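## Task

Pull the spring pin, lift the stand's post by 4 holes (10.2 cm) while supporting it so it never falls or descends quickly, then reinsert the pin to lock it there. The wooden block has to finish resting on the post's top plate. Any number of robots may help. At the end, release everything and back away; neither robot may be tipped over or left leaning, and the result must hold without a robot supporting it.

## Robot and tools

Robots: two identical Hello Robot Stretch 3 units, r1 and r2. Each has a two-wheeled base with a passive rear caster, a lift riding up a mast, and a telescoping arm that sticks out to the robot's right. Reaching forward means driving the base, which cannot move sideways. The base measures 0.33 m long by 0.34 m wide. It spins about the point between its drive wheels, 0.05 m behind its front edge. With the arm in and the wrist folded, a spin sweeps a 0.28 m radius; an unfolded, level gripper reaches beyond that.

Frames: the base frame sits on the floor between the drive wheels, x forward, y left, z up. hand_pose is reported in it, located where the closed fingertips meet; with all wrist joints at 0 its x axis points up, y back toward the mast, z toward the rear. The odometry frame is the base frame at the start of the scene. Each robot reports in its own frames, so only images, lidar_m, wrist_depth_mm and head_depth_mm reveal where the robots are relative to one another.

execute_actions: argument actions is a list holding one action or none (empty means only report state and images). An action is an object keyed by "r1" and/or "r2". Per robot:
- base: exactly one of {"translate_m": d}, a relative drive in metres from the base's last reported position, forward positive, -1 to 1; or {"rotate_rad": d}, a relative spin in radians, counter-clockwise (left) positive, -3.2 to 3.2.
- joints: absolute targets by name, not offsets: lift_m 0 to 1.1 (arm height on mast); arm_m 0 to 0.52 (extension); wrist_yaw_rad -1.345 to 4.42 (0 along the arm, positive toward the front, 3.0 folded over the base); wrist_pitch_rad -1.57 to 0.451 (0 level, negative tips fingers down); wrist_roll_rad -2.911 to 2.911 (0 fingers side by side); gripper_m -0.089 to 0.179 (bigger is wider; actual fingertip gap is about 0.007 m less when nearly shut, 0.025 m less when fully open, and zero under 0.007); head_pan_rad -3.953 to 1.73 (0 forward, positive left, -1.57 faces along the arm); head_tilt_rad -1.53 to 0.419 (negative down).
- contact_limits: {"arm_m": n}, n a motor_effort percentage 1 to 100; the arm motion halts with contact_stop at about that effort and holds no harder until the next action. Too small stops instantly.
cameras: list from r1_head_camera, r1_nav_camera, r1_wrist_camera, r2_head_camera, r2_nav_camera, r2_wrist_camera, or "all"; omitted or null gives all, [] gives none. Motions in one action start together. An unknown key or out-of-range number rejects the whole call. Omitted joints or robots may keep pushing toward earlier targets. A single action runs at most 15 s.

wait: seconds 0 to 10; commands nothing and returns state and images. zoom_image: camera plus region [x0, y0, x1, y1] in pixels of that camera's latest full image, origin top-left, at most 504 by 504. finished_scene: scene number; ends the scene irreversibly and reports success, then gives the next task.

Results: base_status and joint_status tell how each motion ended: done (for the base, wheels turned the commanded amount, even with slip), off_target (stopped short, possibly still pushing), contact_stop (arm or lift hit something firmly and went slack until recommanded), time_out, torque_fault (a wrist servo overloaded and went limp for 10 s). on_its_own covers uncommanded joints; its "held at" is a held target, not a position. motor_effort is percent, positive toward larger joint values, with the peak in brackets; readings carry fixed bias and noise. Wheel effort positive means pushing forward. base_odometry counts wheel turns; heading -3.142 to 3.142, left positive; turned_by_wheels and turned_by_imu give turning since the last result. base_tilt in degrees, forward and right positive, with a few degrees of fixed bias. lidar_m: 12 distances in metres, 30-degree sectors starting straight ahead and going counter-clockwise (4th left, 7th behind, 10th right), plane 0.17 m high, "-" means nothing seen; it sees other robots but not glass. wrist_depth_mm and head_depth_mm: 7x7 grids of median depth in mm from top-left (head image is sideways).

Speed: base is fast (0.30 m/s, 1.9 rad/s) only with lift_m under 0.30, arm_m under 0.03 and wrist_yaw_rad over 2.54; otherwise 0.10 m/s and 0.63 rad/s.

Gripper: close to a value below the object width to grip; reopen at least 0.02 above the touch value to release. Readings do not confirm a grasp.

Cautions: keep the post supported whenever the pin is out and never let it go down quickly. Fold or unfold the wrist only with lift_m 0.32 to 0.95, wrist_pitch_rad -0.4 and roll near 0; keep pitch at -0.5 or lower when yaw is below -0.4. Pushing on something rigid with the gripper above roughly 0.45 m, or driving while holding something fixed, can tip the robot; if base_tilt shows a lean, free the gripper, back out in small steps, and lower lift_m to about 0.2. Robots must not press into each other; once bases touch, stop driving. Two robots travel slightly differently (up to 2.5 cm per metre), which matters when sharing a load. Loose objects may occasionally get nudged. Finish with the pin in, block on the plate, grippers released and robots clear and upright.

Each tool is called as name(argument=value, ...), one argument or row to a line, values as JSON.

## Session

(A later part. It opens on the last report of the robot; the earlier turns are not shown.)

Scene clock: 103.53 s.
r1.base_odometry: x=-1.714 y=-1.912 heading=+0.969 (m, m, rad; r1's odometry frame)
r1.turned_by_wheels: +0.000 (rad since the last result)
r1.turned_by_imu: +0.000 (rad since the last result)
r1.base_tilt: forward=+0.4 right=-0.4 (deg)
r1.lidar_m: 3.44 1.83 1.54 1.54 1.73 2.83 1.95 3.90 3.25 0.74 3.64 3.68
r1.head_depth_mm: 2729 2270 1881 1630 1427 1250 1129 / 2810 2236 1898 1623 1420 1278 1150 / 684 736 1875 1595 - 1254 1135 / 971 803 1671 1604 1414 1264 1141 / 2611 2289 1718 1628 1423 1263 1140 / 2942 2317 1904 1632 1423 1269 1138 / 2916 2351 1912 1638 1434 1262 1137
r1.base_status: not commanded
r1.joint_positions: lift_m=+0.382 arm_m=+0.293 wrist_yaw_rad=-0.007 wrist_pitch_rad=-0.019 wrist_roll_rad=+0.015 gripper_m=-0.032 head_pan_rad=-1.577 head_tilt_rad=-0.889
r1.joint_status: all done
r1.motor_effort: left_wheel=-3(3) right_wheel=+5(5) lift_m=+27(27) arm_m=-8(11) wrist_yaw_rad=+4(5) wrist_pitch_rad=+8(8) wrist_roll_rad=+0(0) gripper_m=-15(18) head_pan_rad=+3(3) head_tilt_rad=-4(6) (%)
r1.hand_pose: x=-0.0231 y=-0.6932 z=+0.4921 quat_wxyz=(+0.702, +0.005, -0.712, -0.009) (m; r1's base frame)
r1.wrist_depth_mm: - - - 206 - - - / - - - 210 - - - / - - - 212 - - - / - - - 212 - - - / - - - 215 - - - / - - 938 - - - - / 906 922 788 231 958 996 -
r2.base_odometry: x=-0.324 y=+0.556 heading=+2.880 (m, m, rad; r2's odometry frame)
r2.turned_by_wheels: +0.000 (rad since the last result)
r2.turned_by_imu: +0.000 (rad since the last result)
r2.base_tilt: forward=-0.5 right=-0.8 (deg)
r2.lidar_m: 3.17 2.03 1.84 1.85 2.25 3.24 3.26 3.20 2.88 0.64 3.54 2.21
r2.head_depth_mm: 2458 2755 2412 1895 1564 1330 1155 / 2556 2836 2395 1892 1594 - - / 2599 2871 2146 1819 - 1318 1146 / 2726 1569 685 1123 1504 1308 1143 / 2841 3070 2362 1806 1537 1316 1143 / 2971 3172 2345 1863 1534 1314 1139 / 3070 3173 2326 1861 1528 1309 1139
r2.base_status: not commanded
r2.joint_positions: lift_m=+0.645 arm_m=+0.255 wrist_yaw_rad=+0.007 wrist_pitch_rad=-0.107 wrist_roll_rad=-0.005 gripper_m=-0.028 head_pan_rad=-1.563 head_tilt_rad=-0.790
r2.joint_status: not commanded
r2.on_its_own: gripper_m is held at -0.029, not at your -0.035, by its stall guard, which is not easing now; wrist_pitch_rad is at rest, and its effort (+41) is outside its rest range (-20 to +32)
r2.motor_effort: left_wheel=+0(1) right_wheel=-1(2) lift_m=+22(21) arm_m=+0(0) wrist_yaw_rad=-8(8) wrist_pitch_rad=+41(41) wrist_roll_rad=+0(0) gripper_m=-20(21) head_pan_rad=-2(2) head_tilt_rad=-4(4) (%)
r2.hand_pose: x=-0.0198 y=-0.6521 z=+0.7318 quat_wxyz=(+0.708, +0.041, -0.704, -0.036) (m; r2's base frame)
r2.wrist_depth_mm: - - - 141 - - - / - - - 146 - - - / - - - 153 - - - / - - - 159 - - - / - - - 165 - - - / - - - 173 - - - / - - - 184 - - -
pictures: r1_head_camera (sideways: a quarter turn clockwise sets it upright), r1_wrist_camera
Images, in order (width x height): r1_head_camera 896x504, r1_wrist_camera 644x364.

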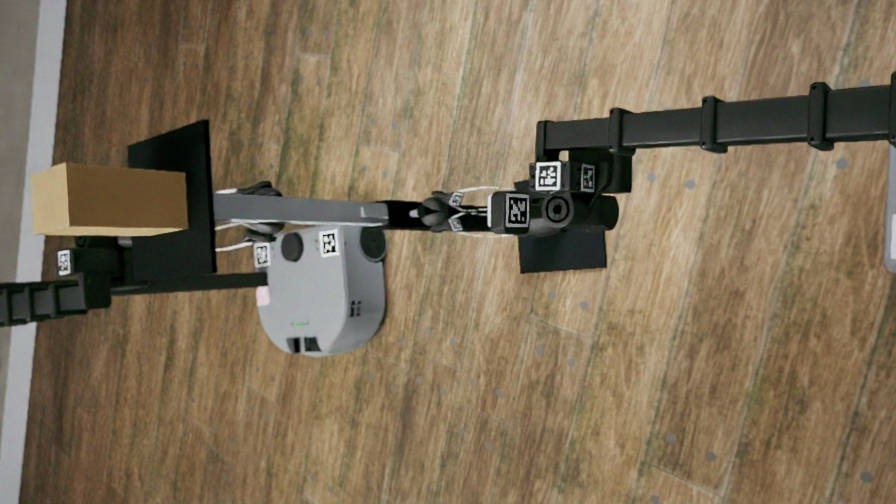

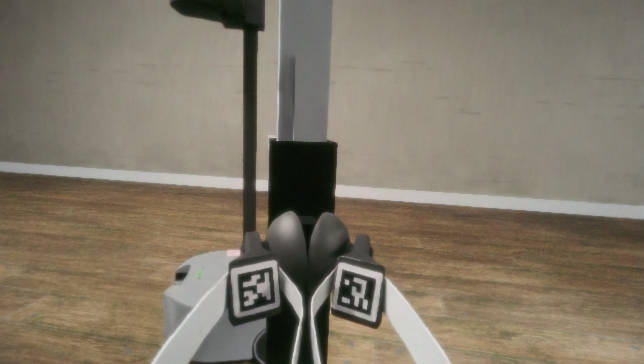

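execute_actions(
  actions=[
    {"r1":{"joints":{"gripper_m":0.05}},"r2":{"joints":{"lift_m":0.649}}},
  ],
  cameras=[],
)

execute_actions(
  actions=[
    {"r1":{"base":{"translate_m":-0.004},"joints":{"arm_m":0.313,"wrist_yaw_rad":0.0}}},
  ],
  cameras=[],
)

execute_actions(
  actions=[
    {"r1":{"joints":{"gripper_m":-0.075}}},
  ],
  cameras=["r1_wrist_camera"],
)

execute_actions(
  actions=[
    {"r1":{"joints":{"arm_m":0.297}}},
  ],
  cameras=["r1_head_camera","r1_wrist_camera"],
)

Scene clock: 109.57 s.
r1.base_odometry: x=-1.714 y=-1.912 heading=+0.969 (m, m, rad; r1's odometry frame)
r1.turned_by_wheels: +0.000 (rad since the last result)
r1.turned_by_imu: +0.001 (rad since the last result)
r1.base_tilt: forward=+0.4 right=-0.6 (deg)
r1.lidar_m: 3.46 1.83 1.54 1.54 1.74 2.83 1.96 3.92 3.26 0.74 3.67 3.66
r1.head_depth_mm: 2807 2276 1907 1629 1416 1253 1123 / 2829 2243 1900 1626 1433 1283 1141 / 682 729 1872 1593 - 1259 1139 / 971 800 1672 1590 1419 1263 1135 / 2718 2319 1711 1632 1420 1263 1137 / 2908 2315 1915 1614 1434 1261 1132 / 2918 2325 1915 1641 1431 1267 1136
r1.base_status: not commanded
r1.joint_positions: lift_m=+0.382 arm_m=+0.292 wrist_yaw_rad=-0.003 wrist_pitch_rad=-0.019 wrist_roll_rad=+0.015 gripper_m=+0.050 head_pan_rad=-1.577 head_tilt_rad=-0.889
r1.joint_status: all done
r1.motor_effort: left_wheel=-3(3) right_wheel=+2(6) lift_m=+28(27) arm_m=-8(9) wrist_yaw_rad=+2(4) wrist_pitch_rad=+8(8) wrist_roll_rad=+0(0) gripper_m=+1(80) head_pan_rad=+3(2) head_tilt_rad=-4(5) (%)
r1.hand_pose: x=-0.0222 y=-0.6931 z=+0.4921 quat_wxyz=(+0.702, +0.006, -0.712, -0.008) (m; r1's base frame)
r1.wrist_depth_mm: - - - 210 - - - / - - - 211 - - - / - - - 215 - - - / - - - 211 - - - / - - - 214 - - - / - - - 223 - - - / 866 883 788 228 933 979 989
r2.base_odometry: x=-0.324 y=+0.556 heading=+2.880 (m, m, rad; r2's odometry frame)
r2.turned_by_wheels: +0.000 (rad since the last result)
r2.turned_by_imu: +0.000 (rad since the last result)
r2.base_tilt: forward=-0.5 right=-0.8 (deg)
r2.lidar_m: 3.18 2.02 1.84 1.84 2.26 3.25 3.25 3.20 2.88 0.64 3.55 2.22
r2.head_depth_mm: 2458 2767 2401 1888 1559 1324 1152 / 2570 2833 2403 1889 1595 - - / 2585 2895 2148 1882 - 1313 1151 / 2730 1571 694 1211 1493 1293 1142 / 2852 3070 2346 1805 1543 1310 1143 / 2939 3155 2339 1851 1529 1300 1145 / 3112 3163 2327 1859 1530 1308 1134
r2.base_status: not commanded
r2.joint_positions: lift_m=+0.648 arm_m=+0.255 wrist_yaw_rad=+0.007 wrist_pitch_rad=-0.116 wrist_roll_rad=-0.005 gripper_m=-0.028 head_pan_rad=-1.563 head_tilt_rad=-0.790
r2.joint_status: all done
r2.on_its_own: gripper_m is held at -0.029, not at your -0.035, by its stall guard, which is not easing now; wrist_pitch_rad is at rest, and its effort (+45) is outside its rest range (-20 to +32)
r2.motor_effort: left_wheel=+0(1) right_wheel=-1(2) lift_m=+32(33) arm_m=+1(0) wrist_yaw_rad=-9(7) wrist_pitch_rad=+45(46) wrist_roll_rad=+0(0) gripper_m=-21(21) head_pan_rad=-3(3) head_tilt_rad=-5(6) (%)
r2.hand_pose: x=-0.0198 y=-0.6517 z=+0.7335 quat_wxyz=(+0.708, +0.044, -0.704, -0.039) (m; r2's base frame)
r2.wrist_depth_mm: - - - 140 - - - / - - - 146 - - - / - - - 153 - - - / - - - 159 - - - / - - - 165 - - - / - - - 174 - - - / - - - 185 - - -
pictures: none
No camera images: the call's "cameras" was empty. Leave "cameras" out to get every camera's image.

Scene clock: 110.67 s.
r1.base_odometry: x=-1.716 y=-1.916 heading=+0.969 (m, m, rad; r1's odometry frame)
r1.turned_by_wheels: +0.000 (rad since the last result)
r1.turned_by_imu: +0.000 (rad since the last result)
r1.base_tilt: forward=+0.6 right=-0.6 (deg)
r1.lidar_m: 3.44 1.83 1.54 1.54 1.74 2.83 1.96 3.91 3.26 0.74 3.65 3.68
r1.head_depth_mm: 2762 2254 1891 1628 1419 1259 1133 / 2785 2320 1927 1639 1429 1281 1146 / 2672 753 1869 1598 - 1259 1127 / 944 779 1683 1593 1410 1258 1132 / 2618 2309 1724 1625 1429 1256 1134 / 2921 2303 1913 1635 1435 1256 1135 / 2916 2339 1934 1629 1432 1264 1136
r1.base_status: done
r1.joint_positions: lift_m=+0.382 arm_m=+0.313 wrist_yaw_rad=-0.002 wrist_pitch_rad=-0.019 wrist_roll_rad=+0.015 gripper_m=+0.050 head_pan_rad=-1.577 head_tilt_rad=-0.889
r1.joint_status: all done
r1.motor_effort: left_wheel=-2(5) right_wheel=+1(4) lift_m=+27(27) arm_m=+6(6) wrist_yaw_rad=+1(1) wrist_pitch_rad=+8(8) wrist_roll_rad=+0(0) gripper_m=+0(0) head_pan_rad=+2(3) head_tilt_rad=-4(5) (%)
r1.hand_pose: x=-0.0220 y=-0.7133 z=+0.4921 quat_wxyz=(+0.702, +0.006, -0.712, -0.008) (m; r1's base frame)
r1.wrist_depth_mm: - - - 186 - - - / - - - 190 - - - / - - - 193 - - - / - - - 191 - - - / - - - 193 - - - / - - - 202 - - - / 880 866 769 207 923 - -
r2.base_odometry: x=-0.324 y=+0.556 heading=+2.880 (m, m, rad; r2's odometry frame)
r2.turned_by_wheels: +0.000 (rad since the last result)
r2.turned_by_imu: +0.000 (rad since the last result)
r2.base_tilt: forward=-0.5 right=-0.8 (deg)
r2.lidar_m: 3.19 2.03 1.84 1.85 2.26 3.26 3.27 3.21 2.88 0.64 3.57 2.21
r2.head_depth_mm: 2467 2748 2391 1903 1559 1324 1152 / 2548 2864 2393 1903 1587 - - / 2586 2896 2132 1885 - 1310 1149 / 2764 1546 695 1189 1495 1300 1144 / 2823 3057 2338 1809 1551 1309 1145 / 2920 3185 2364 1842 1534 1305 1141 / 3088 3153 2319 1859 1536 1302 1137
r2.base_status: not commanded
r2.joint_positions: lift_m=+0.648 arm_m=+0.255 wrist_yaw_rad=+0.007 wrist_pitch_rad=-0.116 wrist_roll_rad=-0.005 gripper_m=-0.028 head_pan_rad=-1.563 head_tilt_rad=-0.790
r2.joint_status: not commanded
r2.on_its_own: gripper_m is held at -0.029, not at your -0.035, by its stall guard, which is not easing now; wrist_pitch_rad is at rest, and its effort (+45) is outside its rest range (-20 to +32)
r2.motor_effort: left_wheel=+0(0) right_wheel=-1(1) lift_m=+32(32) arm_m=+0(0) wrist_yaw_rad=-9(8) wrist_pitch_rad=+45(45) wrist_roll_rad=+0(0) gripper_m=-21(20) head_pan_rad=-4(4) head_tilt_rad=-5(4) (%)
r2.hand_pose: x=-0.0198 y=-0.6517 z=+0.7335 quat_wxyz=(+0.708, +0.044, -0.704, -0.039) (m; r2's base frame)
r2.wrist_depth_mm: - - - 140 - - - / - - - 146 - - - / - - - 153 - - - / - - - 159 - - - / - - - 165 - - - / - - - 173 - - - / - - - 185 - - -
pictures: none
No camera images: the call's "cameras" was empty. Leave "cameras" out to get every camera's image.

Scene clock: 112.40 s.
r1.base_odometry: x=-1.716 y=-1.916 heading=+0.969 (m, m, rad; r1's odometry frame)
r1.turned_by_wheels: +0.000 (rad since the last result)
r1.turned_by_imu: +0.000 (rad since the last result)
r1.base_tilt: forward=+0.5 right=-0.7 (deg)
r1.lidar_m: 3.46 1.83 1.54 1.55 1.73 2.84 1.96 3.91 3.25 0.74 3.66 3.69
r1.head_depth_mm: 2766 2289 1900 1626 1409 1253 1138 / 2789 2269 1905 1636 1424 1276 1155 / 2670 751 1851 1615 - 1252 1126 / 948 778 1676 1592 1411 1263 1136 / 2639 2305 1714 1631 1422 1262 1135 / 2923 2299 1926 1626 1437 1261 1138 / 2880 2352 1905 1633 1425 1273 1135
r1.base_status: not commanded
r1.joint_positions: lift_m=+0.382 arm_m=+0.313 wrist_yaw_rad=+0.000 wrist_pitch_rad=-0.019 wrist_roll_rad=+0.015 gripper_m=-0.074 head_pan_rad=-1.577 head_tilt_rad=-0.889
r1.joint_status: all done
r1.motor_effort: left_wheel=-1(2) right_wheel=+0(1) lift_m=+28(27) arm_m=+1(6) wrist_yaw_rad=+1(2) wrist_pitch_rad=+8(8) wrist_roll_rad=+0(0) gripper_m=-33(100) head_pan_rad=+3(3) head_tilt_rad=-5(5) (%)
r1.hand_pose: x=-0.0215 y=-0.7136 z=+0.4920 quat_wxyz=(+0.702, +0.007, -0.712, -0.007) (m; r1's base frame)
r1.wrist_depth_mm: - - - 186 - - - / - - - 191 - - - / - - - 192 - - - / - - - 190 - - - / - - - 191 - - - / - - - 199 - - - / 870 908 780 535 968 - -
r2.base_odometry: x=-0.324 y=+0.556 heading=+2.880 (m, m, rad; r2's odometry frame)
r2.turned_by_wheels: +0.000 (rad since the last result)
r2.turned_by_imu: +0.000 (rad since the last result)
r2.base_tilt: forward=-0.5 right=-0.8 (deg)
r2.lidar_m: 3.20 2.03 1.84 1.84 2.26 3.25 3.26 3.20 2.88 0.64 3.55 2.21
r2.head_depth_mm: 2453 2735 2393 1895 1555 1325 1155 / 2564 2837 2391 1867 1596 - - / 2596 2878 2142 1868 - 1324 1149 / 2710 1539 694 1194 1488 1303 1147 / 2845 3041 2341 1809 1544 1314 1146 / 2958 3191 2348 1844 1531 1306 1145 / 3097 3183 2345 1838 1528 1302 1132
r2.base_status: not commanded
r2.joint_positions: lift_m=+0.648 arm_m=+0.255 wrist_yaw_rad=+0.007 wrist_pitch_rad=-0.116 wrist_roll_rad=-0.005 gripper_m=-0.028 head_pan_rad=-1.563 head_tilt_rad=-0.790
r2.joint_status: not commanded
r2.on_its_own: gripper_m is held at -0.029, not at your -0.035, by its stall guard, which is not easing now; wrist_pitch_rad is at rest, and its effort (+45) is outside its rest range (-20 to +32)
r2.motor_effort: left_wheel=+0(0) right_wheel=-1(1) lift_m=+32(32) arm_m=+1(1) wrist_yaw_rad=-9(8) wrist_pitch_rad=+45(44) wrist_roll_rad=+0(0) gripper_m=-21(21) head_pan_rad=-3(2) head_tilt_rad=-4(5) (%)
r2.hand_pose: x=-0.0198 y=-0.6517 z=+0.7335 quat_wxyz=(+0.708, +0.044, -0.704, -0.039) (m; r2's base frame)
r2.wrist_depth_mm: - - - 141 - - - / - - - 146 - - - / - - - 153 - - - / - - - 161 - - - / - - - 165 - - - / - - - 173 - - - / - - - 185 - - -
pictures: r1_wrist_camera
Images, in order (width x height): r1_wrist_camera 644x364.

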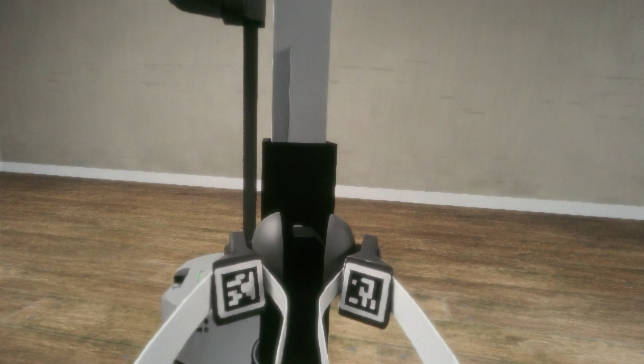

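Scene clock: 113.37 s.
r1.base_odometry: x=-1.716 y=-1.916 heading=+0.969 (m, m, rad; r1's odometry frame)
r1.turned_by_wheels: +0.000 (rad since the last result)
r1.turned_by_imu: +0.000 (rad since the last result)
r1.base_tilt: forward=+0.6 right=-0.6 (deg)
r1.lidar_m: 3.45 1.83 1.54 1.55 1.73 2.84 1.96 3.92 3.26 0.74 3.65 3.69
r1.head_depth_mm: 2788 2276 1905 1611 1408 1253 1128 / 2825 2267 1904 1633 1433 1280 1145 / 2683 750 1865 1597 - 1251 1138 / 944 774 1681 1623 1407 1261 1124 / 2589 2315 1719 1641 1424 1266 1131 / 2928 2325 1904 1629 1424 1258 1128 / 2910 2321 1928 1640 1441 1272 1139
r1.base_status: not commanded
r1.joint_positions: lift_m=+0.382 arm_m=+0.297 wrist_yaw_rad=+0.000 wrist_pitch_rad=-0.020 wrist_roll_rad=+0.015 gripper_m=-0.070 head_pan_rad=-1.577 head_tilt_rad=-0.889
r1.joint_status: all done
r1.on_its_own: gripper_m is held at -0.069, not at your -0.075, by its stall guard, which is still easing
r1.motor_effort: left_wheel=-1(1) right_wheel=+0(1) lift_m=+27(28) arm_m=-7(18) wrist_yaw_rad=+1(1) wrist_pitch_rad=+8(9) wrist_roll_rad=+0(0) gripper_m=-5(33) head_pan_rad=+3(3) head_tilt_rad=-6(5) (%)
r1.hand_pose: x=-0.0214 y=-0.6981 z=+0.4919 quat_wxyz=(+0.702, +0.007, -0.712, -0.007) (m; r1's base frame)
r1.wrist_depth_mm: - - - 200 - - - / - - - 205 - - - / - - - 209 - - - / - - - 206 - - - / - - - - - - - / - - 942 - - - - / 895 920 790 224 977 972 994
r2.base_odometry: x=-0.324 y=+0.556 heading=+2.880 (m, m, rad; r2's odometry frame)
r2.turned_by_wheels: +0.000 (rad since the last result)
r2.turned_by_imu: +0.000 (rad since the last result)
r2.base_tilt: forward=-0.6 right=-0.9 (deg)
r2.lidar_m: 3.19 2.02 1.84 1.85 2.26 3.24 3.28 3.19 2.88 0.64 3.56 2.22
r2.head_depth_mm: 2453 2770 2383 1881 1557 1326 1154 / 2542 2829 2384 1871 1600 - - / 2582 2864 2142 1869 - 1318 1150 / 2749 1534 696 1212 1489 1301 1146 / 2817 3072 2347 1800 1538 1313 1138 / 2979 3175 2344 1856 1540 1310 1135 / 3072 3172 2328 1850 1528 1304 1136
r2.base_status: not commanded
r2.joint_positions: lift_m=+0.648 arm_m=+0.255 wrist_yaw_rad=+0.007 wrist_pitch_rad=-0.116 wrist_roll_rad=-0.005 gripper_m=-0.028 head_pan_rad=-1.563 head_tilt_rad=-0.790
r2.joint_status: not commanded
r2.on_its_own: gripper_m is held at -0.029, not at your -0.035, by its stall guard, which is not easing now; wrist_pitch_rad is at rest, and its effort (+45) is outside its rest range (-20 to +32)
r2.motor_effort: left_wheel=+0(0) right_wheel=-1(1) lift_m=+32(32) arm_m=+0(1) wrist_yaw_rad=-9(8) wrist_pitch_rad=+45(45) wrist_roll_rad=+0(0) gripper_m=-21(21) head_pan_rad=-3(3) head_tilt_rad=-4(4) (%)
r2.hand_pose: x=-0.0198 y=-0.6517 z=+0.7335 quat_wxyz=(+0.708, +0.044, -0.704, -0.039) (m; r2's base frame)
r2.wrist_depth_mm: - - - 140 - - - / - - - 146 - - - / - - - 153 - - - / - - - 159 - - - / - - - 165 - - - / - - - 174 - - - / - - - 185 - - -
pictures: r1_head_camera (sideways: a quarter turn clockwise sets it upright), r1_wrist_camera
Images, in order (width x height): r1_head_camera 896x504, r1_wrist_camera 644x364.

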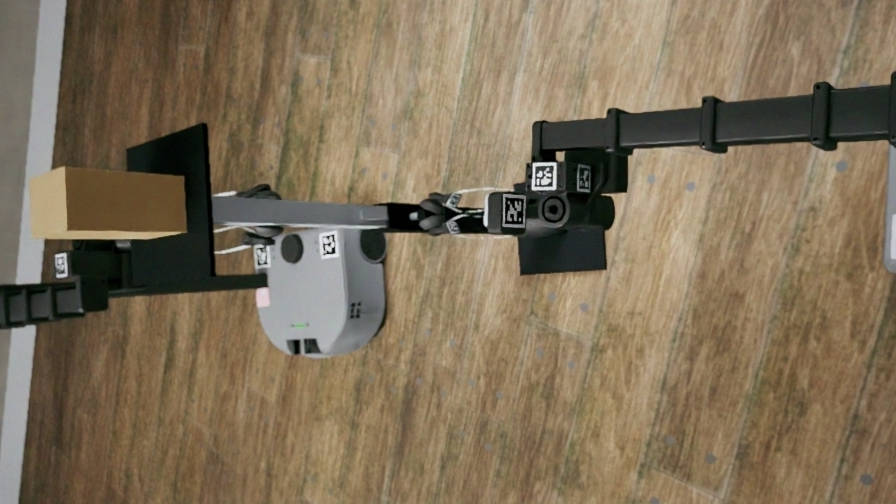

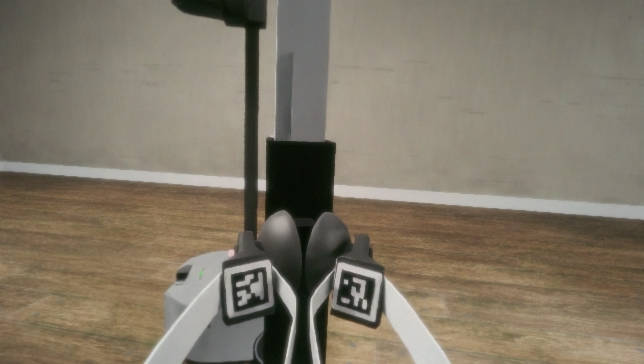

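execute_actions(
  actions=[
    {"r1":{"joints":{"gripper_m":0.05}}},
  ],
  cameras=["r1_head_camera"],
)

execute_actions(
  actions=[
    {"r1":{"joints":{"arm_m":0.316}}},
  ],
  cameras=[],
)

execute_actions(
  actions=[
    {"r1":{"joints":{"gripper_m":-0.04}}},
  ],
  cameras=["r1_wrist_camera","r1_head_camera"],
)

execute_actions(
  actions=[
    {"r1":{"joints":{"arm_m":0.308}}},
  ],
  cameras=["r1_head_camera","r1_wrist_camera"],
)

zoom_image(
  camera="r1_head_camera",
  region=[370,170,490,260],
)

execute_actions(
  actions=[
    {"r2":{"joints":{"lift_m":0.657}}},
  ],
  cameras=["r1_wrist_camera"],
)

Scene clock: 119.93 s.
r1.base_odometry: x=-1.716 y=-1.916 heading=+0.969 (m, m, rad; r1's odometry frame)
r1.turned_by_wheels: +0.000 (rad since the last result)
r1.turned_by_imu: +0.001 (rad since the last result)
r1.base_tilt: forward=+0.6 right=-0.4 (deg)
r1.lidar_m: 3.45 1.83 1.54 1.55 1.73 2.83 1.96 3.91 3.25 0.74 3.67 3.68
r1.head_depth_mm: 2786 2272 1920 1625 1431 1259 1132 / 2789 2298 1906 1637 1430 1284 1144 / 2712 751 1861 1596 - 1269 1135 / 947 777 1671 1601 1418 1264 1132 / 2623 2316 1716 1629 1420 1259 1135 / 2891 2305 1910 1617 1430 1265 1133 / 2898 2312 1940 1630 1426 1259 1139
r1.base_status: not commanded
r1.joint_positions: lift_m=+0.382 arm_m=+0.297 wrist_yaw_rad=+0.000 wrist_pitch_rad=-0.020 wrist_roll_rad=+0.015 gripper_m=+0.050 head_pan_rad=-1.577 head_tilt_rad=-0.889
r1.joint_status: all done
r1.motor_effort: left_wheel=-1(1) right_wheel=-1(1) lift_m=+28(28) arm_m=-6(7) wrist_yaw_rad=+1(1) wrist_pitch_rad=+8(8) wrist_roll_rad=+0(0) gripper_m=+1(79) head_pan_rad=+2(3) head_tilt_rad=-4(5) (%)
r1.hand_pose: x=-0.0214 y=-0.6981 z=+0.4919 quat_wxyz=(+0.702, +0.007, -0.712, -0.007) (m; r1's base frame)
r1.wrist_depth_mm: - - - 203 - - - / - - - 203 - - - / - - - 207 - - - / - - - 208 - - - / - - - 208 - - - / - - - 217 - - - / 918 858 809 223 899 988 -
r2.base_odometry: x=-0.324 y=+0.556 heading=+2.880 (m, m, rad; r2's odometry frame)
r2.turned_by_wheels: +0.000 (rad since the last result)
r2.turned_by_imu: +0.001 (rad since the last result)
r2.base_tilt: forward=-0.5 right=-0.8 (deg)
r2.lidar_m: 3.19 2.03 1.84 1.85 2.26 3.25 3.28 3.19 2.87 0.64 3.56 2.21
r2.head_depth_mm: 2485 2765 2429 1885 1561 1332 1151 / 2544 2832 2386 1871 1597 - - / 2581 2882 2145 1875 - 1318 1144 / 2761 1544 696 1207 1485 1296 1150 / 2839 3067 2336 1823 1537 1316 1144 / 2951 3164 2334 1854 1536 1306 1141 / 3045 3152 2336 1856 1526 1303 1133
r2.base_status: not commanded
r2.joint_positions: lift_m=+0.648 arm_m=+0.255 wrist_yaw_rad=+0.007 wrist_pitch_rad=-0.116 wrist_roll_rad=-0.005 gripper_m=-0.028 head_pan_rad=-1.563 head_tilt_rad=-0.790
r2.joint_status: not commanded
r2.on_its_own: gripper_m is held at -0.029, not at your -0.035, by its stall guard, which is not easing now; wrist_pitch_rad is at rest, and its effort (+45) is outside its rest range (-20 to +32)
r2.motor_effort: left_wheel=+0(0) right_wheel=-2(2) lift_m=+32(32) arm_m=+0(1) wrist_yaw_rad=-8(8) wrist_pitch_rad=+45(45) wrist_roll_rad=+0(0) gripper_m=-20(21) head_pan_rad=-1(3) head_tilt_rad=-3(4) (%)
r2.hand_pose: x=-0.0198 y=-0.6517 z=+0.7335 quat_wxyz=(+0.708, +0.044, -0.704, -0.039) (m; r2's base frame)
r2.wrist_depth_mm: - - - 140 - - - / - - - 146 - - - / - - - 153 - - - / - - - 160 - - - / - - - 165 - - - / - - - 173 - - - / - - - 184 - - -
pictures: r1_head_camera (sideways: a quarter turn clockwise sets it upright)
Images, in order (width x height): r1_head_camera 896x504.

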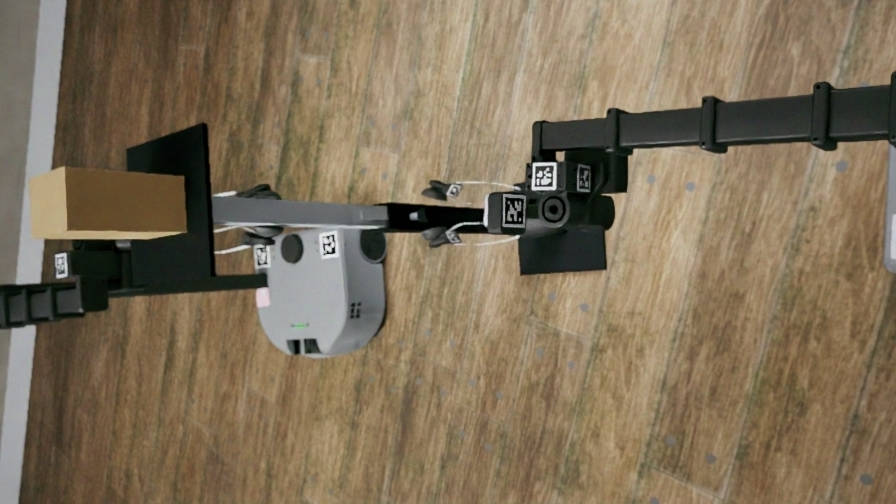

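Scene clock: 120.97 s.
r1.base_odometry: x=-1.716 y=-1.916 heading=+0.969 (m, m, rad; r1's odometry frame)
r1.turned_by_wheels: +0.000 (rad since the last result)
r1.turned_by_imu: +0.000 (rad since the last result)
r1.base_tilt: forward=+0.6 right=-0.7 (deg)
r1.lidar_m: 3.45 1.83 1.54 1.54 1.74 2.84 1.96 3.91 3.26 0.74 3.66 3.67
r1.head_depth_mm: 2759 2296 1899 1628 1425 1252 1137 / 2802 2288 1918 1630 1411 1279 1145 / 2686 751 1857 1579 - 1259 1140 / 947 776 1673 1596 1418 1258 1134 / 2614 2296 1721 1627 1419 1258 1140 / 2945 2322 1897 1632 1427 1260 1132 / 2898 2298 1912 1644 1418 1264 1138
r1.base_status: not commanded
r1.joint_positions: lift_m=+0.382 arm_m=+0.316 wrist_yaw_rad=+0.000 wrist_pitch_rad=-0.020 wrist_roll_rad=+0.015 gripper_m=+0.050 head_pan_rad=-1.577 head_tilt_rad=-0.889
r1.joint_status: all done
r1.motor_effort: left_wheel=-1(1) right_wheel=-1(0) lift_m=+27(27) arm_m=+6(12) wrist_yaw_rad=+0(0) wrist_pitch_rad=+8(9) wrist_roll_rad=-1(0) gripper_m=+0(0) head_pan_rad=+3(3) head_tilt_rad=-5(5) (%)
r1.hand_pose: x=-0.0214 y=-0.7163 z=+0.4919 quat_wxyz=(+0.702, +0.007, -0.712, -0.007) (m; r1's base frame)
r1.wrist_depth_mm: - - - 184 - - - / - - - 186 - - - / - - - 189 - - - / - - - 188 - - - / - - - 189 - - - / - - - 198 - - - / 898 841 752 204 949 980 -
r2.base_odometry: x=-0.324 y=+0.556 heading=+2.880 (m, m, rad; r2's odometry frame)
r2.turned_by_wheels: +0.000 (rad since the last result)
r2.turned_by_imu: +0.000 (rad since the last result)
r2.base_tilt: forward=-0.5 right=-0.8 (deg)
r2.lidar_m: 3.17 2.03 1.84 1.85 2.26 3.24 3.27 3.21 2.88 0.64 3.55 2.21
r2.head_depth_mm: 2441 2757 2408 1889 1558 1326 1153 / 2548 2842 2377 1885 1598 - - / 2587 2903 2134 1880 - 1316 1148 / 2729 1539 695 1190 1489 1304 1145 / 2860 3074 2364 1802 1541 1304 1136 / 2972 3156 2347 1862 1540 1307 1135 / 3066 3210 2351 1843 1527 1312 1134
r2.base_status: not commanded
r2.joint_positions: lift_m=+0.648 arm_m=+0.255 wrist_yaw_rad=+0.007 wrist_pitch_rad=-0.116 wrist_roll_rad=-0.005 gripper_m=-0.028 head_pan_rad=-1.563 head_tilt_rad=-0.790
r2.joint_status: not commanded
r2.on_its_own: gripper_m is held at -0.029, not at your -0.035, by its stall guard, which is not easing now; wrist_pitch_rad is at rest, and its effort (+45) is outside its rest range (-20 to +32)
r2.motor_effort: left_wheel=+0(0) right_wheel=-1(1) lift_m=+32(32) arm_m=+1(1) wrist_yaw_rad=-10(8) wrist_pitch_rad=+45(45) wrist_roll_rad=+0(0) gripper_m=-20(21) head_pan_rad=-1(2) head_tilt_rad=-5(5) (%)
r2.hand_pose: x=-0.0198 y=-0.6517 z=+0.7335 quat_wxyz=(+0.708, +0.044, -0.704, -0.039) (m; r2's base frame)
r2.wrist_depth_mm: - - - 140 - - - / - - - 146 - - - / - - - 152 - - - / - - - 160 - - - / - - - 166 - - - / - - - 173 - - - / - - - 185 - - -
pictures: none
No camera images: the call's "cameras" was empty. Leave "cameras" out to get every camera's image.

Scene clock: 122.37 s.
r1.base_odometry: x=-1.716 y=-1.916 heading=+0.969 (m, m, rad; r1's odometry frame)
r1.turned_by_wheels: +0.000 (rad since the last result)
r1.turned_by_imu: +0.000 (rad since the last result)
r1.base_tilt: forward=+0.5 right=-0.7 (deg)
r1.lidar_m: 3.50 1.83 1.54 1.54 1.74 2.84 1.96 3.91 3.26 0.74 3.66 3.67
r1.head_depth_mm: 2740 2271 1909 1628 1411 1254 1128 / 2795 2287 1917 1629 1409 1280 1147 / 2683 751 1867 1628 - 1262 1132 / 947 776 1659 1599 1411 1258 1135 / 2640 2282 1727 1629 1425 1267 1131 / 2876 2293 1918 1637 1426 1262 1137 / 2899 2308 1914 1639 1421 1265 1141
r1.base_status: not commanded
r1.joint_positions: lift_m=+0.382 arm_m=+0.316 wrist_yaw_rad=+0.000 wrist_pitch_rad=-0.020 wrist_roll_rad=+0.015 gripper_m=-0.039 head_pan_rad=-1.577 head_tilt_rad=-0.889
r1.joint_status: all done
r1.motor_effort: left_wheel=-1(1) right_wheel=+0(0) lift_m=+28(28) arm_m=+1(7) wrist_yaw_rad=+1(1) wrist_pitch_rad=+8(8) wrist_roll_rad=+0(0) gripper_m=-22(97) head_pan_rad=+3(3) head_tilt_rad=-5(5) (%)
r1.hand_pose: x=-0.0214 y=-0.7166 z=+0.4919 quat_wxyz=(+0.702, +0.007, -0.712, -0.007) (m; r1's base frame)
r1.wrist_depth_mm: - - - 183 - - - / - - - 187 - - - / - - - 189 - - - / - - - 188 - - - / - - - 188 - - - / - - - 194 - - - / 888 919 760 529 942 988 -
r2.base_odometry: x=-0.324 y=+0.556 heading=+2.880 (m, m, rad; r2's odometry frame)
r2.turned_by_wheels: +0.000 (rad since the last result)
r2.turned_by_imu: +0.000 (rad since the last result)
r2.base_tilt: forward=-0.5 right=-0.8 (deg)
r2.lidar_m: 3.20 2.03 1.84 1.85 2.27 3.25 3.26 3.20 2.88 0.64 3.54 2.21
r2.head_depth_mm: 2457 2746 2412 1890 1558 1329 1154 / 2537 2835 2382 1874 1586 - - / 2610 2908 2148 1875 - 1316 1145 / 2724 1546 695 1188 1493 1306 1143 / 2843 3064 2355 1808 1538 1311 1147 / 2984 3176 2347 1858 1531 1307 1140 / 3054 3185 2326 1857 1532 1302 1137
r2.base_status: not commanded
r2.joint_positions: lift_m=+0.648 arm_m=+0.255 wrist_yaw_rad=+0.007 wrist_pitch_rad=-0.116 wrist_roll_rad=-0.005 gripper_m=-0.028 head_pan_rad=-1.563 head_tilt_rad=-0.790
r2.joint_status: not commanded
r2.on_its_own: gripper_m is held at -0.029, not at your -0.035, by its stall guard, which is not easing now; wrist_pitch_rad is at rest, and its effort (+45) is outside its rest range (-20 to +32)
r2.motor_effort: left_wheel=+0(0) right_wheel=-2(1) lift_m=+32(32) arm_m=+0(1) wrist_yaw_rad=-8(8) wrist_pitch_rad=+45(45) wrist_roll_rad=+0(0) gripper_m=-21(21) head_pan_rad=-2(3) head_tilt_rad=-4(5) (%)
r2.hand_pose: x=-0.0198 y=-0.6517 z=+0.7335 quat_wxyz=(+0.708, +0.044, -0.704, -0.039) (m; r2's base frame)
r2.wrist_depth_mm: - - - 140 - - - / - - - 146 - - - / - - - 152 - - - / - - - 159 - - - / - - - 166 - - - / - - - 174 - - - / - - - 185 - - -
pictures: r1_head_camera (sideways: a quarter turn clockwise sets it upright), r1_wrist_camera
Images, in order (width x height): r1_head_camera 896x504, r1_wrist_camera 644x364.

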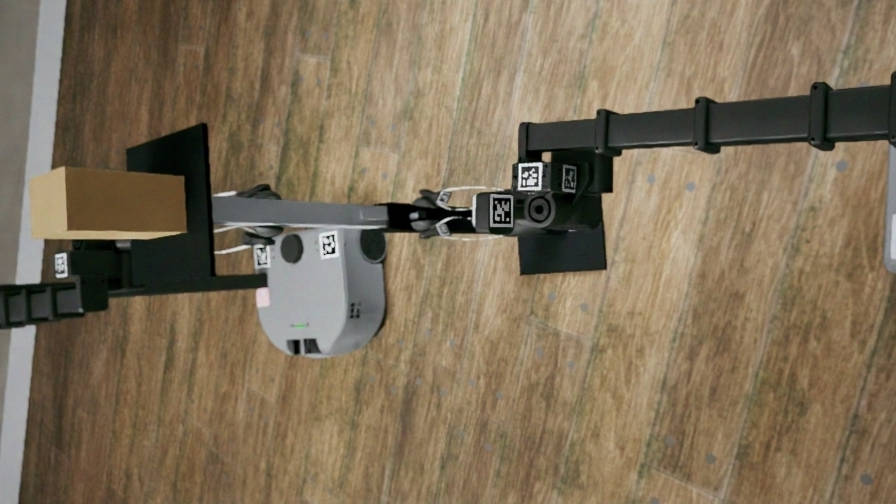

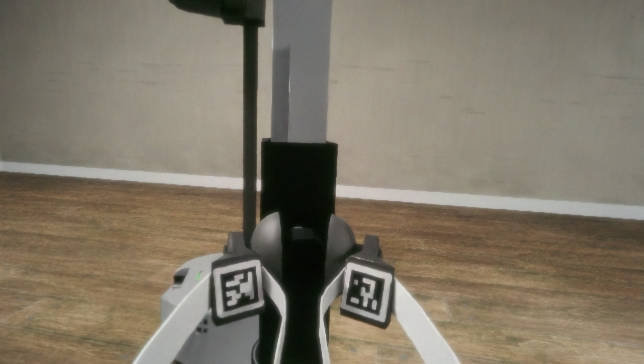

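Scene clock: 123.13 s.
r1.base_odometry: x=-1.716 y=-1.916 heading=+0.969 (m, m, rad; r1's odometry frame)
r1.turned_by_wheels: +0.000 (rad since the last result)
r1.turned_by_imu: +0.000 (rad since the last result)
r1.base_tilt: forward=+0.5 right=-0.7 (deg)
r1.lidar_m: 3.46 1.83 1.54 1.54 1.74 2.83 1.95 3.90 3.24 0.74 3.66 3.65
r1.head_depth_mm: 2727 2261 1888 1615 1416 1258 1134 / 2837 2320 1906 1633 1412 1285 1150 / 2716 751 1873 1586 1341 1255 1129 / 941 778 1666 1585 1409 1265 1136 / 2641 2317 1711 1634 1433 1264 1134 / 2908 2318 1916 1640 1410 1261 1131 / 2890 2338 1912 1646 1439 1261 1131
r1.base_status: not commanded
r1.joint_positions: lift_m=+0.382 arm_m=+0.309 wrist_yaw_rad=+0.000 wrist_pitch_rad=-0.020 wrist_roll_rad=+0.015 gripper_m=-0.036 head_pan_rad=-1.577 head_tilt_rad=-0.889
r1.joint_status: all done
r1.motor_effort: left_wheel=-1(1) right_wheel=-1(1) lift_m=+27(28) arm_m=-12(19) wrist_yaw_rad=+1(0) wrist_pitch_rad=+8(8) wrist_roll_rad=+0(0) gripper_m=-20(21) head_pan_rad=+3(3) head_tilt_rad=-5(5) (%)
r1.hand_pose: x=-0.0214 y=-0.7095 z=+0.4919 quat_wxyz=(+0.702, +0.007, -0.712, -0.007) (m; r1's base frame)
r1.wrist_depth_mm: - - - 190 - - - / - - - 193 - - - / - - - 196 - - - / - - - 194 - - - / - - - 197 - - - / - - - 204 - - - / 910 878 794 536 958 995 -
r2.base_odometry: x=-0.324 y=+0.556 heading=+2.880 (m, m, rad; r2's odometry frame)
r2.turned_by_wheels: +0.000 (rad since the last result)
r2.turned_by_imu: +0.000 (rad since the last result)
r2.base_tilt: forward=-0.5 right=-0.7 (deg)
r2.lidar_m: 3.19 2.03 1.84 1.85 2.26 3.24 3.26 3.19 2.88 0.64 3.55 2.22
r2.head_depth_mm: 2468 2747 2394 1884 1558 1325 1159 / 2559 2813 2377 1883 1598 - - / 2611 2915 2130 1878 - 1313 1149 / 2725 1534 694 1192 1488 1303 1140 / 2864 3040 2325 1809 1536 1313 1141 / 2971 3177 2349 1852 1533 1313 1140 / 3095 3165 2337 1843 1531 1299 1138
r2.base_status: not commanded
r2.joint_positions: lift_m=+0.648 arm_m=+0.255 wrist_yaw_rad=+0.007 wrist_pitch_rad=-0.116 wrist_roll_rad=-0.005 gripper_m=-0.028 head_pan_rad=-1.563 head_tilt_rad=-0.790
r2.joint_status: not commanded
r2.on_its_own: gripper_m is held at -0.029, not at your -0.035, by its stall guard, which is not easing now; wrist_pitch_rad is at rest, and its effort (+45) is outside its rest range (-20 to +32)
r2.motor_effort: left_wheel=+0(0) right_wheel=-2(2) lift_m=+32(32) arm_m=+1(1) wrist_yaw_rad=-8(8) wrist_pitch_rad=+45(45) wrist_roll_rad=+0(0) gripper_m=-20(21) head_pan_rad=-3(2) head_tilt_rad=-5(5) (%)
r2.hand_pose: x=-0.0198 y=-0.6517 z=+0.7335 quat_wxyz=(+0.708, +0.044, -0.704, -0.039) (m; r2's base frame)
r2.wrist_depth_mm: - - - 140 - - - / - - - 147 - - - / - - - 152 - - - / - - - 160 - - - / - - - 165 - - - / - - - 173 - - - / - - - 184 - - -
pictures: r1_head_camera (sideways: a quarter turn clockwise sets it upright), r1_wrist_camera
Images, in order (width x height): r1_head_camera 896x504, r1_wrist_camera 644x364.

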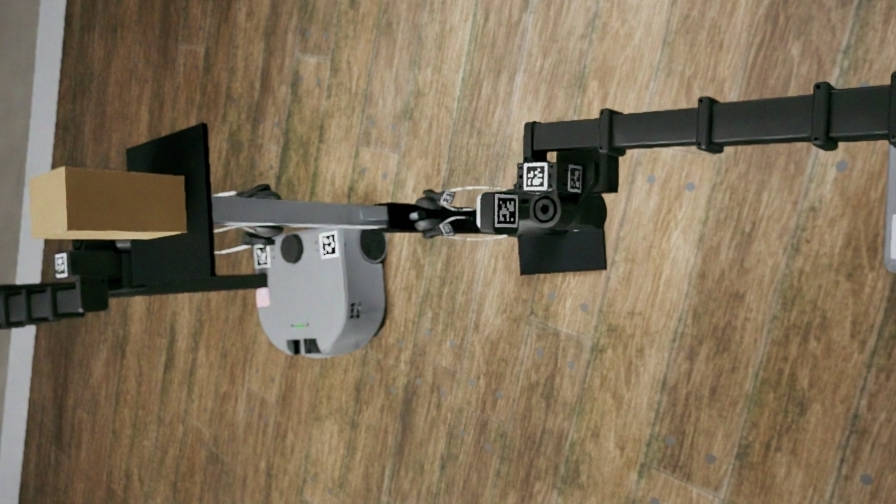

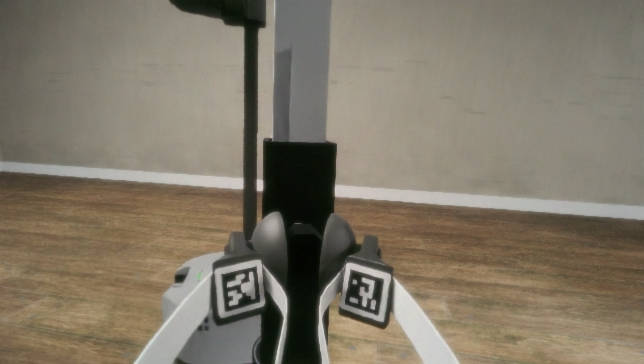

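Region (370, 170, 490, 260) of r1_head_camera's 896x504 image, scaled by 4.200, with more detail than that image has; it fills the top 378 rows of this view, and the rest is white.

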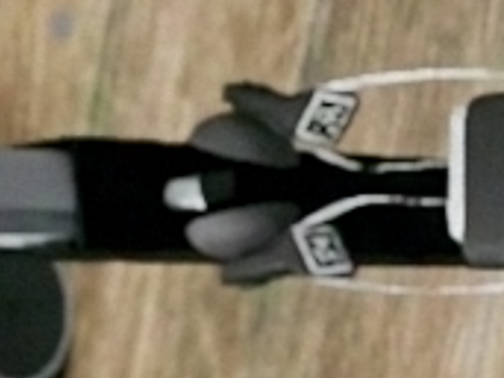

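Scene clock: 123.83 s.
r1.base_odometry: x=-1.716 y=-1.916 heading=+0.969 (m, m, rad; r1's odometry frame)
r1.turned_by_wheels: +0.000 (rad since the last result)
r1.turned_by_imu: +0.000 (rad since the last result)
r1.base_tilt: forward=+0.4 right=-0.5 (deg)
r1.lidar_m: 3.45 1.83 1.54 1.54 1.73 2.83 1.96 3.92 3.26 0.74 3.67 3.68
r1.head_depth_mm: 2744 2305 1909 1623 1419 1260 1126 / 2800 2327 1904 1639 1417 1276 1146 / 2698 750 1858 1586 1349 1261 1138 / 943 775 1665 1603 1408 1255 1140 / 2624 2302 1719 1641 1423 1265 1131 / 2910 2285 1915 1639 1435 1258 1142 / 2942 2310 1906 1627 1430 1266 1129
r1.base_status: not commanded
r1.joint_positions: lift_m=+0.382 arm_m=+0.309 wrist_yaw_rad=+0.000 wrist_pitch_rad=-0.020 wrist_roll_rad=+0.015 gripper_m=-0.036 head_pan_rad=-1.577 head_tilt_rad=-0.889
r1.joint_status: not commanded
r1.motor_effort: left_wheel=-1(1) right_wheel=-1(1) lift_m=+27(27) arm_m=-12(12) wrist_yaw_rad=+0(0) wrist_pitch_rad=+8(8) wrist_roll_rad=+0(1) gripper_m=-20(19) head_pan_rad=+3(3) head_tilt_rad=-5(5) (%)
r1.hand_pose: x=-0.0214 y=-0.7095 z=+0.4919 quat_wxyz=(+0.702, +0.007, -0.712, -0.007) (m; r1's base frame)
r1.wrist_depth_mm: - - - 188 - - - / - - - 194 - - - / - - - 196 - - - / - - - 195 - - - / - - - 196 - - - / - - - 203 - - - / 929 936 762 536 963 - 982
r2.base_odometry: x=-0.324 y=+0.556 heading=+2.880 (m, m, rad; r2's odometry frame)
r2.turned_by_wheels: +0.000 (rad since the last result)
r2.turned_by_imu: +0.000 (rad since the last result)
r2.base_tilt: forward=-0.4 right=-0.8 (deg)
r2.lidar_m: 3.19 2.03 1.84 1.85 2.26 3.24 3.27 3.18 2.87 0.64 3.56 2.22
r2.head_depth_mm: 2449 2754 2402 1880 1555 1329 1156 / 2573 2842 2389 1882 1582 - - / 2598 2908 2138 1882 - 1321 1150 / 2759 1539 695 1449 1472 1301 1143 / 2820 3081 2344 1821 1539 1304 1146 / 2948 3189 2332 1859 1530 1310 1141 / 3075 3147 2305 1844 1536 1298 1142
r2.base_status: not commanded
r2.joint_positions: lift_m=+0.656 arm_m=+0.255 wrist_yaw_rad=+0.007 wrist_pitch_rad=-0.138 wrist_roll_rad=-0.005 gripper_m=-0.028 head_pan_rad=-1.563 head_tilt_rad=-0.790
r2.joint_status: all done
r2.on_its_own: gripper_m is held at -0.029, not at your -0.035, by its stall guard, which is not easing now; wrist_pitch_rad is at rest, and its effort (+53) is outside its rest range (-20 to +32)
r2.motor_effort: left_wheel=+0(0) right_wheel=-1(2) lift_m=+33(34) arm_m=+0(1) wrist_yaw_rad=-9(9) wrist_pitch_rad=+53(54) wrist_roll_rad=+0(0) gripper_m=-21(21) head_pan_rad=-3(3) head_tilt_rad=-4(5) (%)
r2.hand_pose: x=-0.0198 y=-0.6504 z=+0.7358 quat_wxyz=(+0.708, +0.051, -0.703, -0.047) (m; r2's base frame)
r2.wrist_depth_mm: - - - 139 - - - / - - - 145 - - - / - - - 153 - - - / - - - 160 - - - / - - - 167 - - - / - - - 175 - - - / - - - 190 - - -
pictures: r1_wrist_camera
Images, in order (width x height): r1_wrist_camera 644x364.

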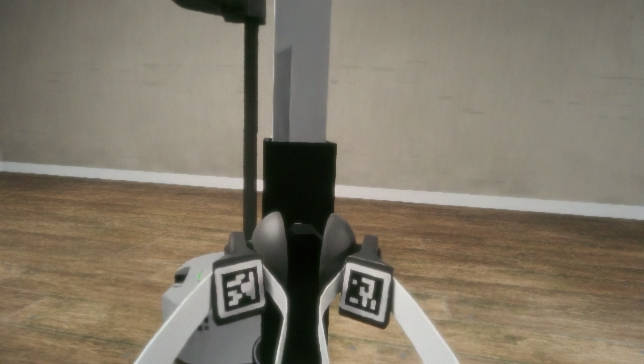

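execute_actions(
  actions=[
    {"r2":{"joints":{"lift_m":0.6475}},"r1":{"joints":{"gripper_m":-0.06}}},
  ],
  cameras=["r1_wrist_camera"],
)

execute_actions(
  actions=[
    {"r1":{"joints":{"arm_m":0.303}}},
  ],
  cameras=["r1_head_camera","r1_wrist_camera"],
)

zoom_image(
  camera="r1_head_camera",
  region=[370,170,490,260],
)

Scene clock: 129.60 s.
r1.base_odometry: x=-1.716 y=-1.916 heading=+0.969 (m, m, rad; r1's odometry frame)
r1.turned_by_wheels: +0.000 (rad since the last result)
r1.turned_by_imu: +0.001 (rad since the last result)
r1.base_tilt: forward=+0.6 right=-0.4 (deg)
r1.lidar_m: 3.47 1.83 1.54 1.54 1.73 2.84 1.95 3.91 3.27 0.74 3.63 3.66
r1.head_depth_mm: 2753 2299 1890 1635 1430 1253 1132 / 2797 2286 1884 1613 1420 1276 1147 / 2713 734 1862 1575 1354 1268 1134 / 946 780 1666 1591 1413 1262 1132 / 2603 2300 1711 1620 1416 1268 1135 / 2912 2348 1921 1616 1425 1262 1138 / 2890 2337 1926 1625 1419 1269 1136
r1.base_status: not commanded
r1.joint_positions: lift_m=+0.382 arm_m=+0.309 wrist_yaw_rad=+0.000 wrist_pitch_rad=-0.020 wrist_roll_rad=+0.015 gripper_m=-0.059 head_pan_rad=-1.577 head_tilt_rad=-0.889
r1.joint_status: all done
r1.motor_effort: left_wheel=+0(1) right_wheel=-1(1) lift_m=+28(28) arm_m=-12(12) wrist_yaw_rad=-2(1) wrist_pitch_rad=+9(8) wrist_roll_rad=+0(0) gripper_m=-29(100) head_pan_rad=+2(3) head_tilt_rad=-5(4) (%)
r1.hand_pose: x=-0.0214 y=-0.7095 z=+0.4919 quat_wxyz=(+0.702, +0.007, -0.712, -0.007) (m; r1's base frame)
r1.wrist_depth_mm: - - - 191 - - - / - - - 193 - - - / - - - 196 - - - / - - - 194 - - - / - - - 197 - - - / - - - 205 - - - / 906 888 785 538 957 - 993
r2.base_odometry: x=-0.324 y=+0.556 heading=+2.880 (m, m, rad; r2's odometry frame)
r2.turned_by_wheels: +0.000 (rad since the last result)
r2.turned_by_imu: +0.001 (rad since the last result)
r2.base_tilt: forward=-0.4 right=-0.9 (deg)
r2.lidar_m: 3.19 2.04 1.84 1.85 2.26 3.24 3.28 3.21 2.87 0.64 3.55 2.21
r2.head_depth_mm: 2476 2747 2402 1906 1563 1328 1153 / 2567 2819 2395 1887 1591 - - / 2624 2871 2146 1872 - 1318 1148 / 2708 1538 686 1194 1472 1306 1150 / 2830 3081 2340 1804 1540 1315 1142 / 2949 3191 2351 1849 1528 1307 1137 / 3074 3185 2330 1850 1527 1313 1141
r2.base_status: not commanded
r2.joint_positions: lift_m=+0.648 arm_m=+0.255 wrist_yaw_rad=+0.007 wrist_pitch_rad=-0.134 wrist_roll_rad=-0.005 gripper_m=-0.028 head_pan_rad=-1.563 head_tilt_rad=-0.790
r2.joint_status: all done
r2.on_its_own: wrist_pitch_rad is held at -0.155, not at your +0.000, by its stall guard, which is not easing now; gripper_m is held at -0.029, not at your -0.035, by its stall guard, which is not easing now
r2.motor_effort: left_wheel=+0(0) right_wheel=-1(2) lift_m=+14(25) arm_m=-1(1) wrist_yaw_rad=-8(8) wrist_pitch_rad=-8(9) wrist_roll_rad=+0(0) gripper_m=-20(20) head_pan_rad=-3(4) head_tilt_rad=-3(5) (%)
r2.hand_pose: x=-0.0198 y=-0.6508 z=+0.7285 quat_wxyz=(+0.708, +0.050, -0.703, -0.045) (m; r2's base frame)
r2.wrist_depth_mm: - - - 140 - - - / - - - 146 - - - / - - - 153 - - - / - - - 162 - - - / - - - 167 - - - / - - - 174 - - - / - - - 188 - - -
pictures: r1_wrist_camera
Images, in order (width x height): r1_wrist_camera 644x364.

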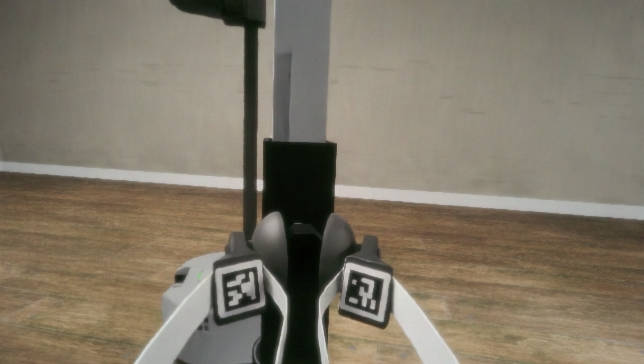

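Scene clock: 130.27 s.
r1.base_odometry: x=-1.716 y=-1.916 heading=+0.969 (m, m, rad; r1's odometry frame)
r1.turned_by_wheels: +0.000 (rad since the last result)
r1.turned_by_imu: +0.000 (rad since the last result)
r1.base_tilt: forward=+0.3 right=-0.4 (deg)
r1.lidar_m: 3.46 1.83 1.53 1.54 1.73 2.84 1.95 3.92 3.24 0.74 3.66 3.67
r1.head_depth_mm: 2814 2288 1908 1626 1414 1247 1125 / 2829 2271 1907 1625 1422 1292 1155 / 2735 732 1865 1581 1342 1255 1132 / 943 781 1661 1609 1410 1259 1133 / 2588 2328 1729 1623 1422 1258 1133 / 2913 2275 1916 1632 1433 1262 1140 / 2950 2319 1917 1636 1429 1263 1135
r1.base_status: not commanded
r1.joint_positions: lift_m=+0.382 arm_m=+0.304 wrist_yaw_rad=+0.000 wrist_pitch_rad=-0.020 wrist_roll_rad=+0.015 gripper_m=-0.056 head_pan_rad=-1.577 head_tilt_rad=-0.889
r1.joint_status: all done
r1.motor_effort: left_wheel=-1(1) right_wheel=-1(1) lift_m=+27(28) arm_m=-11(17) wrist_yaw_rad=+0(0) wrist_pitch_rad=+9(8) wrist_roll_rad=+0(0) gripper_m=-26(28) head_pan_rad=+2(3) head_tilt_rad=-6(5) (%)
r1.hand_pose: x=-0.0214 y=-0.7044 z=+0.4919 quat_wxyz=(+0.702, +0.007, -0.712, -0.007) (m; r1's base frame)
r1.wrist_depth_mm: - - - 195 - - - / - - - 200 - - - / - - - 202 - - - / - - - 201 - - - / - - - 202 - - - / - - - 210 - - - / 904 902 773 216 969 985 991
r2.base_odometry: x=-0.324 y=+0.556 heading=+2.880 (m, m, rad; r2's odometry frame)
r2.turned_by_wheels: +0.000 (rad since the last result)
r2.turned_by_imu: +0.000 (rad since the last result)
r2.base_tilt: forward=-0.5 right=-0.9 (deg)
r2.lidar_m: 3.19 2.03 1.84 1.85 2.26 3.24 3.28 3.19 2.88 0.64 3.54 2.22
r2.head_depth_mm: 2467 2766 2395 1894 1568 1323 1159 / 2570 2807 2395 1873 1595 - - / 2597 2897 2139 1875 - 1315 1149 / 2753 1549 684 1199 1478 1304 1147 / 2854 3057 2358 1808 1539 1316 1148 / 2963 3176 2351 1862 1539 1307 1142 / 3081 3115 2340 1842 1534 1305 1141
r2.base_status: not commanded
r2.joint_positions: lift_m=+0.648 arm_m=+0.255 wrist_yaw_rad=+0.007 wrist_pitch_rad=-0.134 wrist_roll_rad=-0.005 gripper_m=-0.028 head_pan_rad=-1.563 head_tilt_rad=-0.790
r2.joint_status: not commanded
r2.on_its_own: wrist_pitch_rad is held at -0.155, not at your +0.000, by its stall guard, which is not easing now; gripper_m is held at -0.029, not at your -0.035, by its stall guard, which is not easing now
r2.motor_effort: left_wheel=+0(0) right_wheel=-2(2) lift_m=+14(13) arm_m=-1(1) wrist_yaw_rad=-8(9) wrist_pitch_rad=-8(8) wrist_roll_rad=+0(0) gripper_m=-20(20) head_pan_rad=-3(2) head_tilt_rad=-5(4) (%)
r2.hand_pose: x=-0.0198 y=-0.6508 z=+0.7285 quat_wxyz=(+0.708, +0.050, -0.703, -0.045) (m; r2's base frame)
r2.wrist_depth_mm: - - - 140 - - - / - - - 146 - - - / - - - 153 - - - / - - - 161 - - - / - - - 165 - - - / - - - 174 - - - / - - - 186 - - -
pictures: r1_head_camera (sideways: a quarter turn clockwise sets it upright), r1_wrist_camera
Images, in order (width x height): r1_head_camera 896x504, r1_wrist_camera 644x364.

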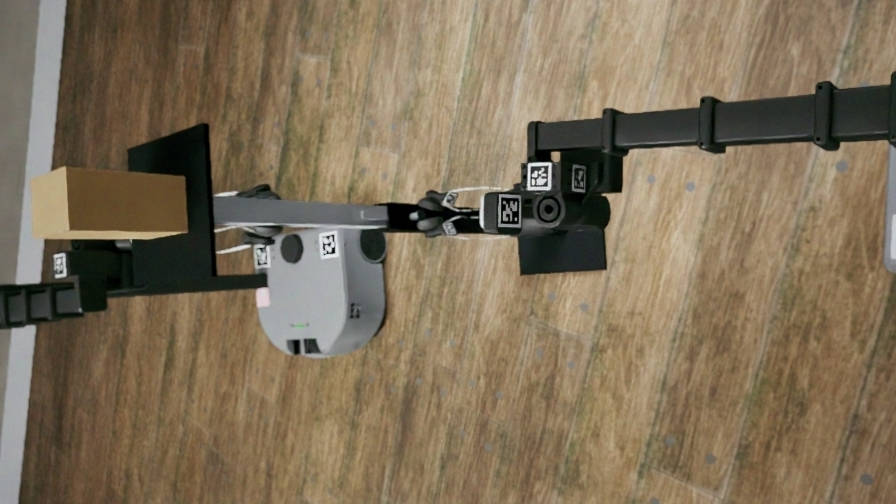

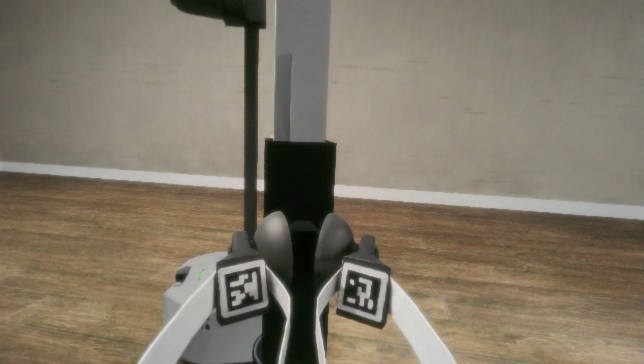

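Region (370, 170, 490, 260) of r1_head_camera's 896x504 image, scaled by 4.200, with more detail than that image has; it fills the top 378 rows of this view, and the rest is white.

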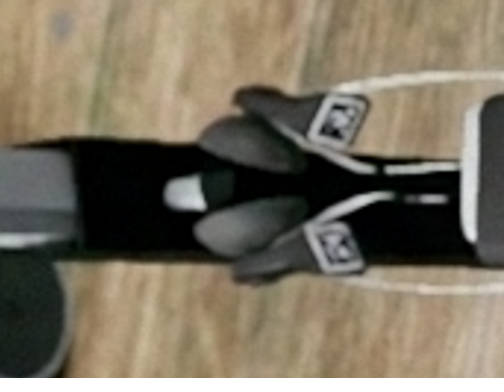

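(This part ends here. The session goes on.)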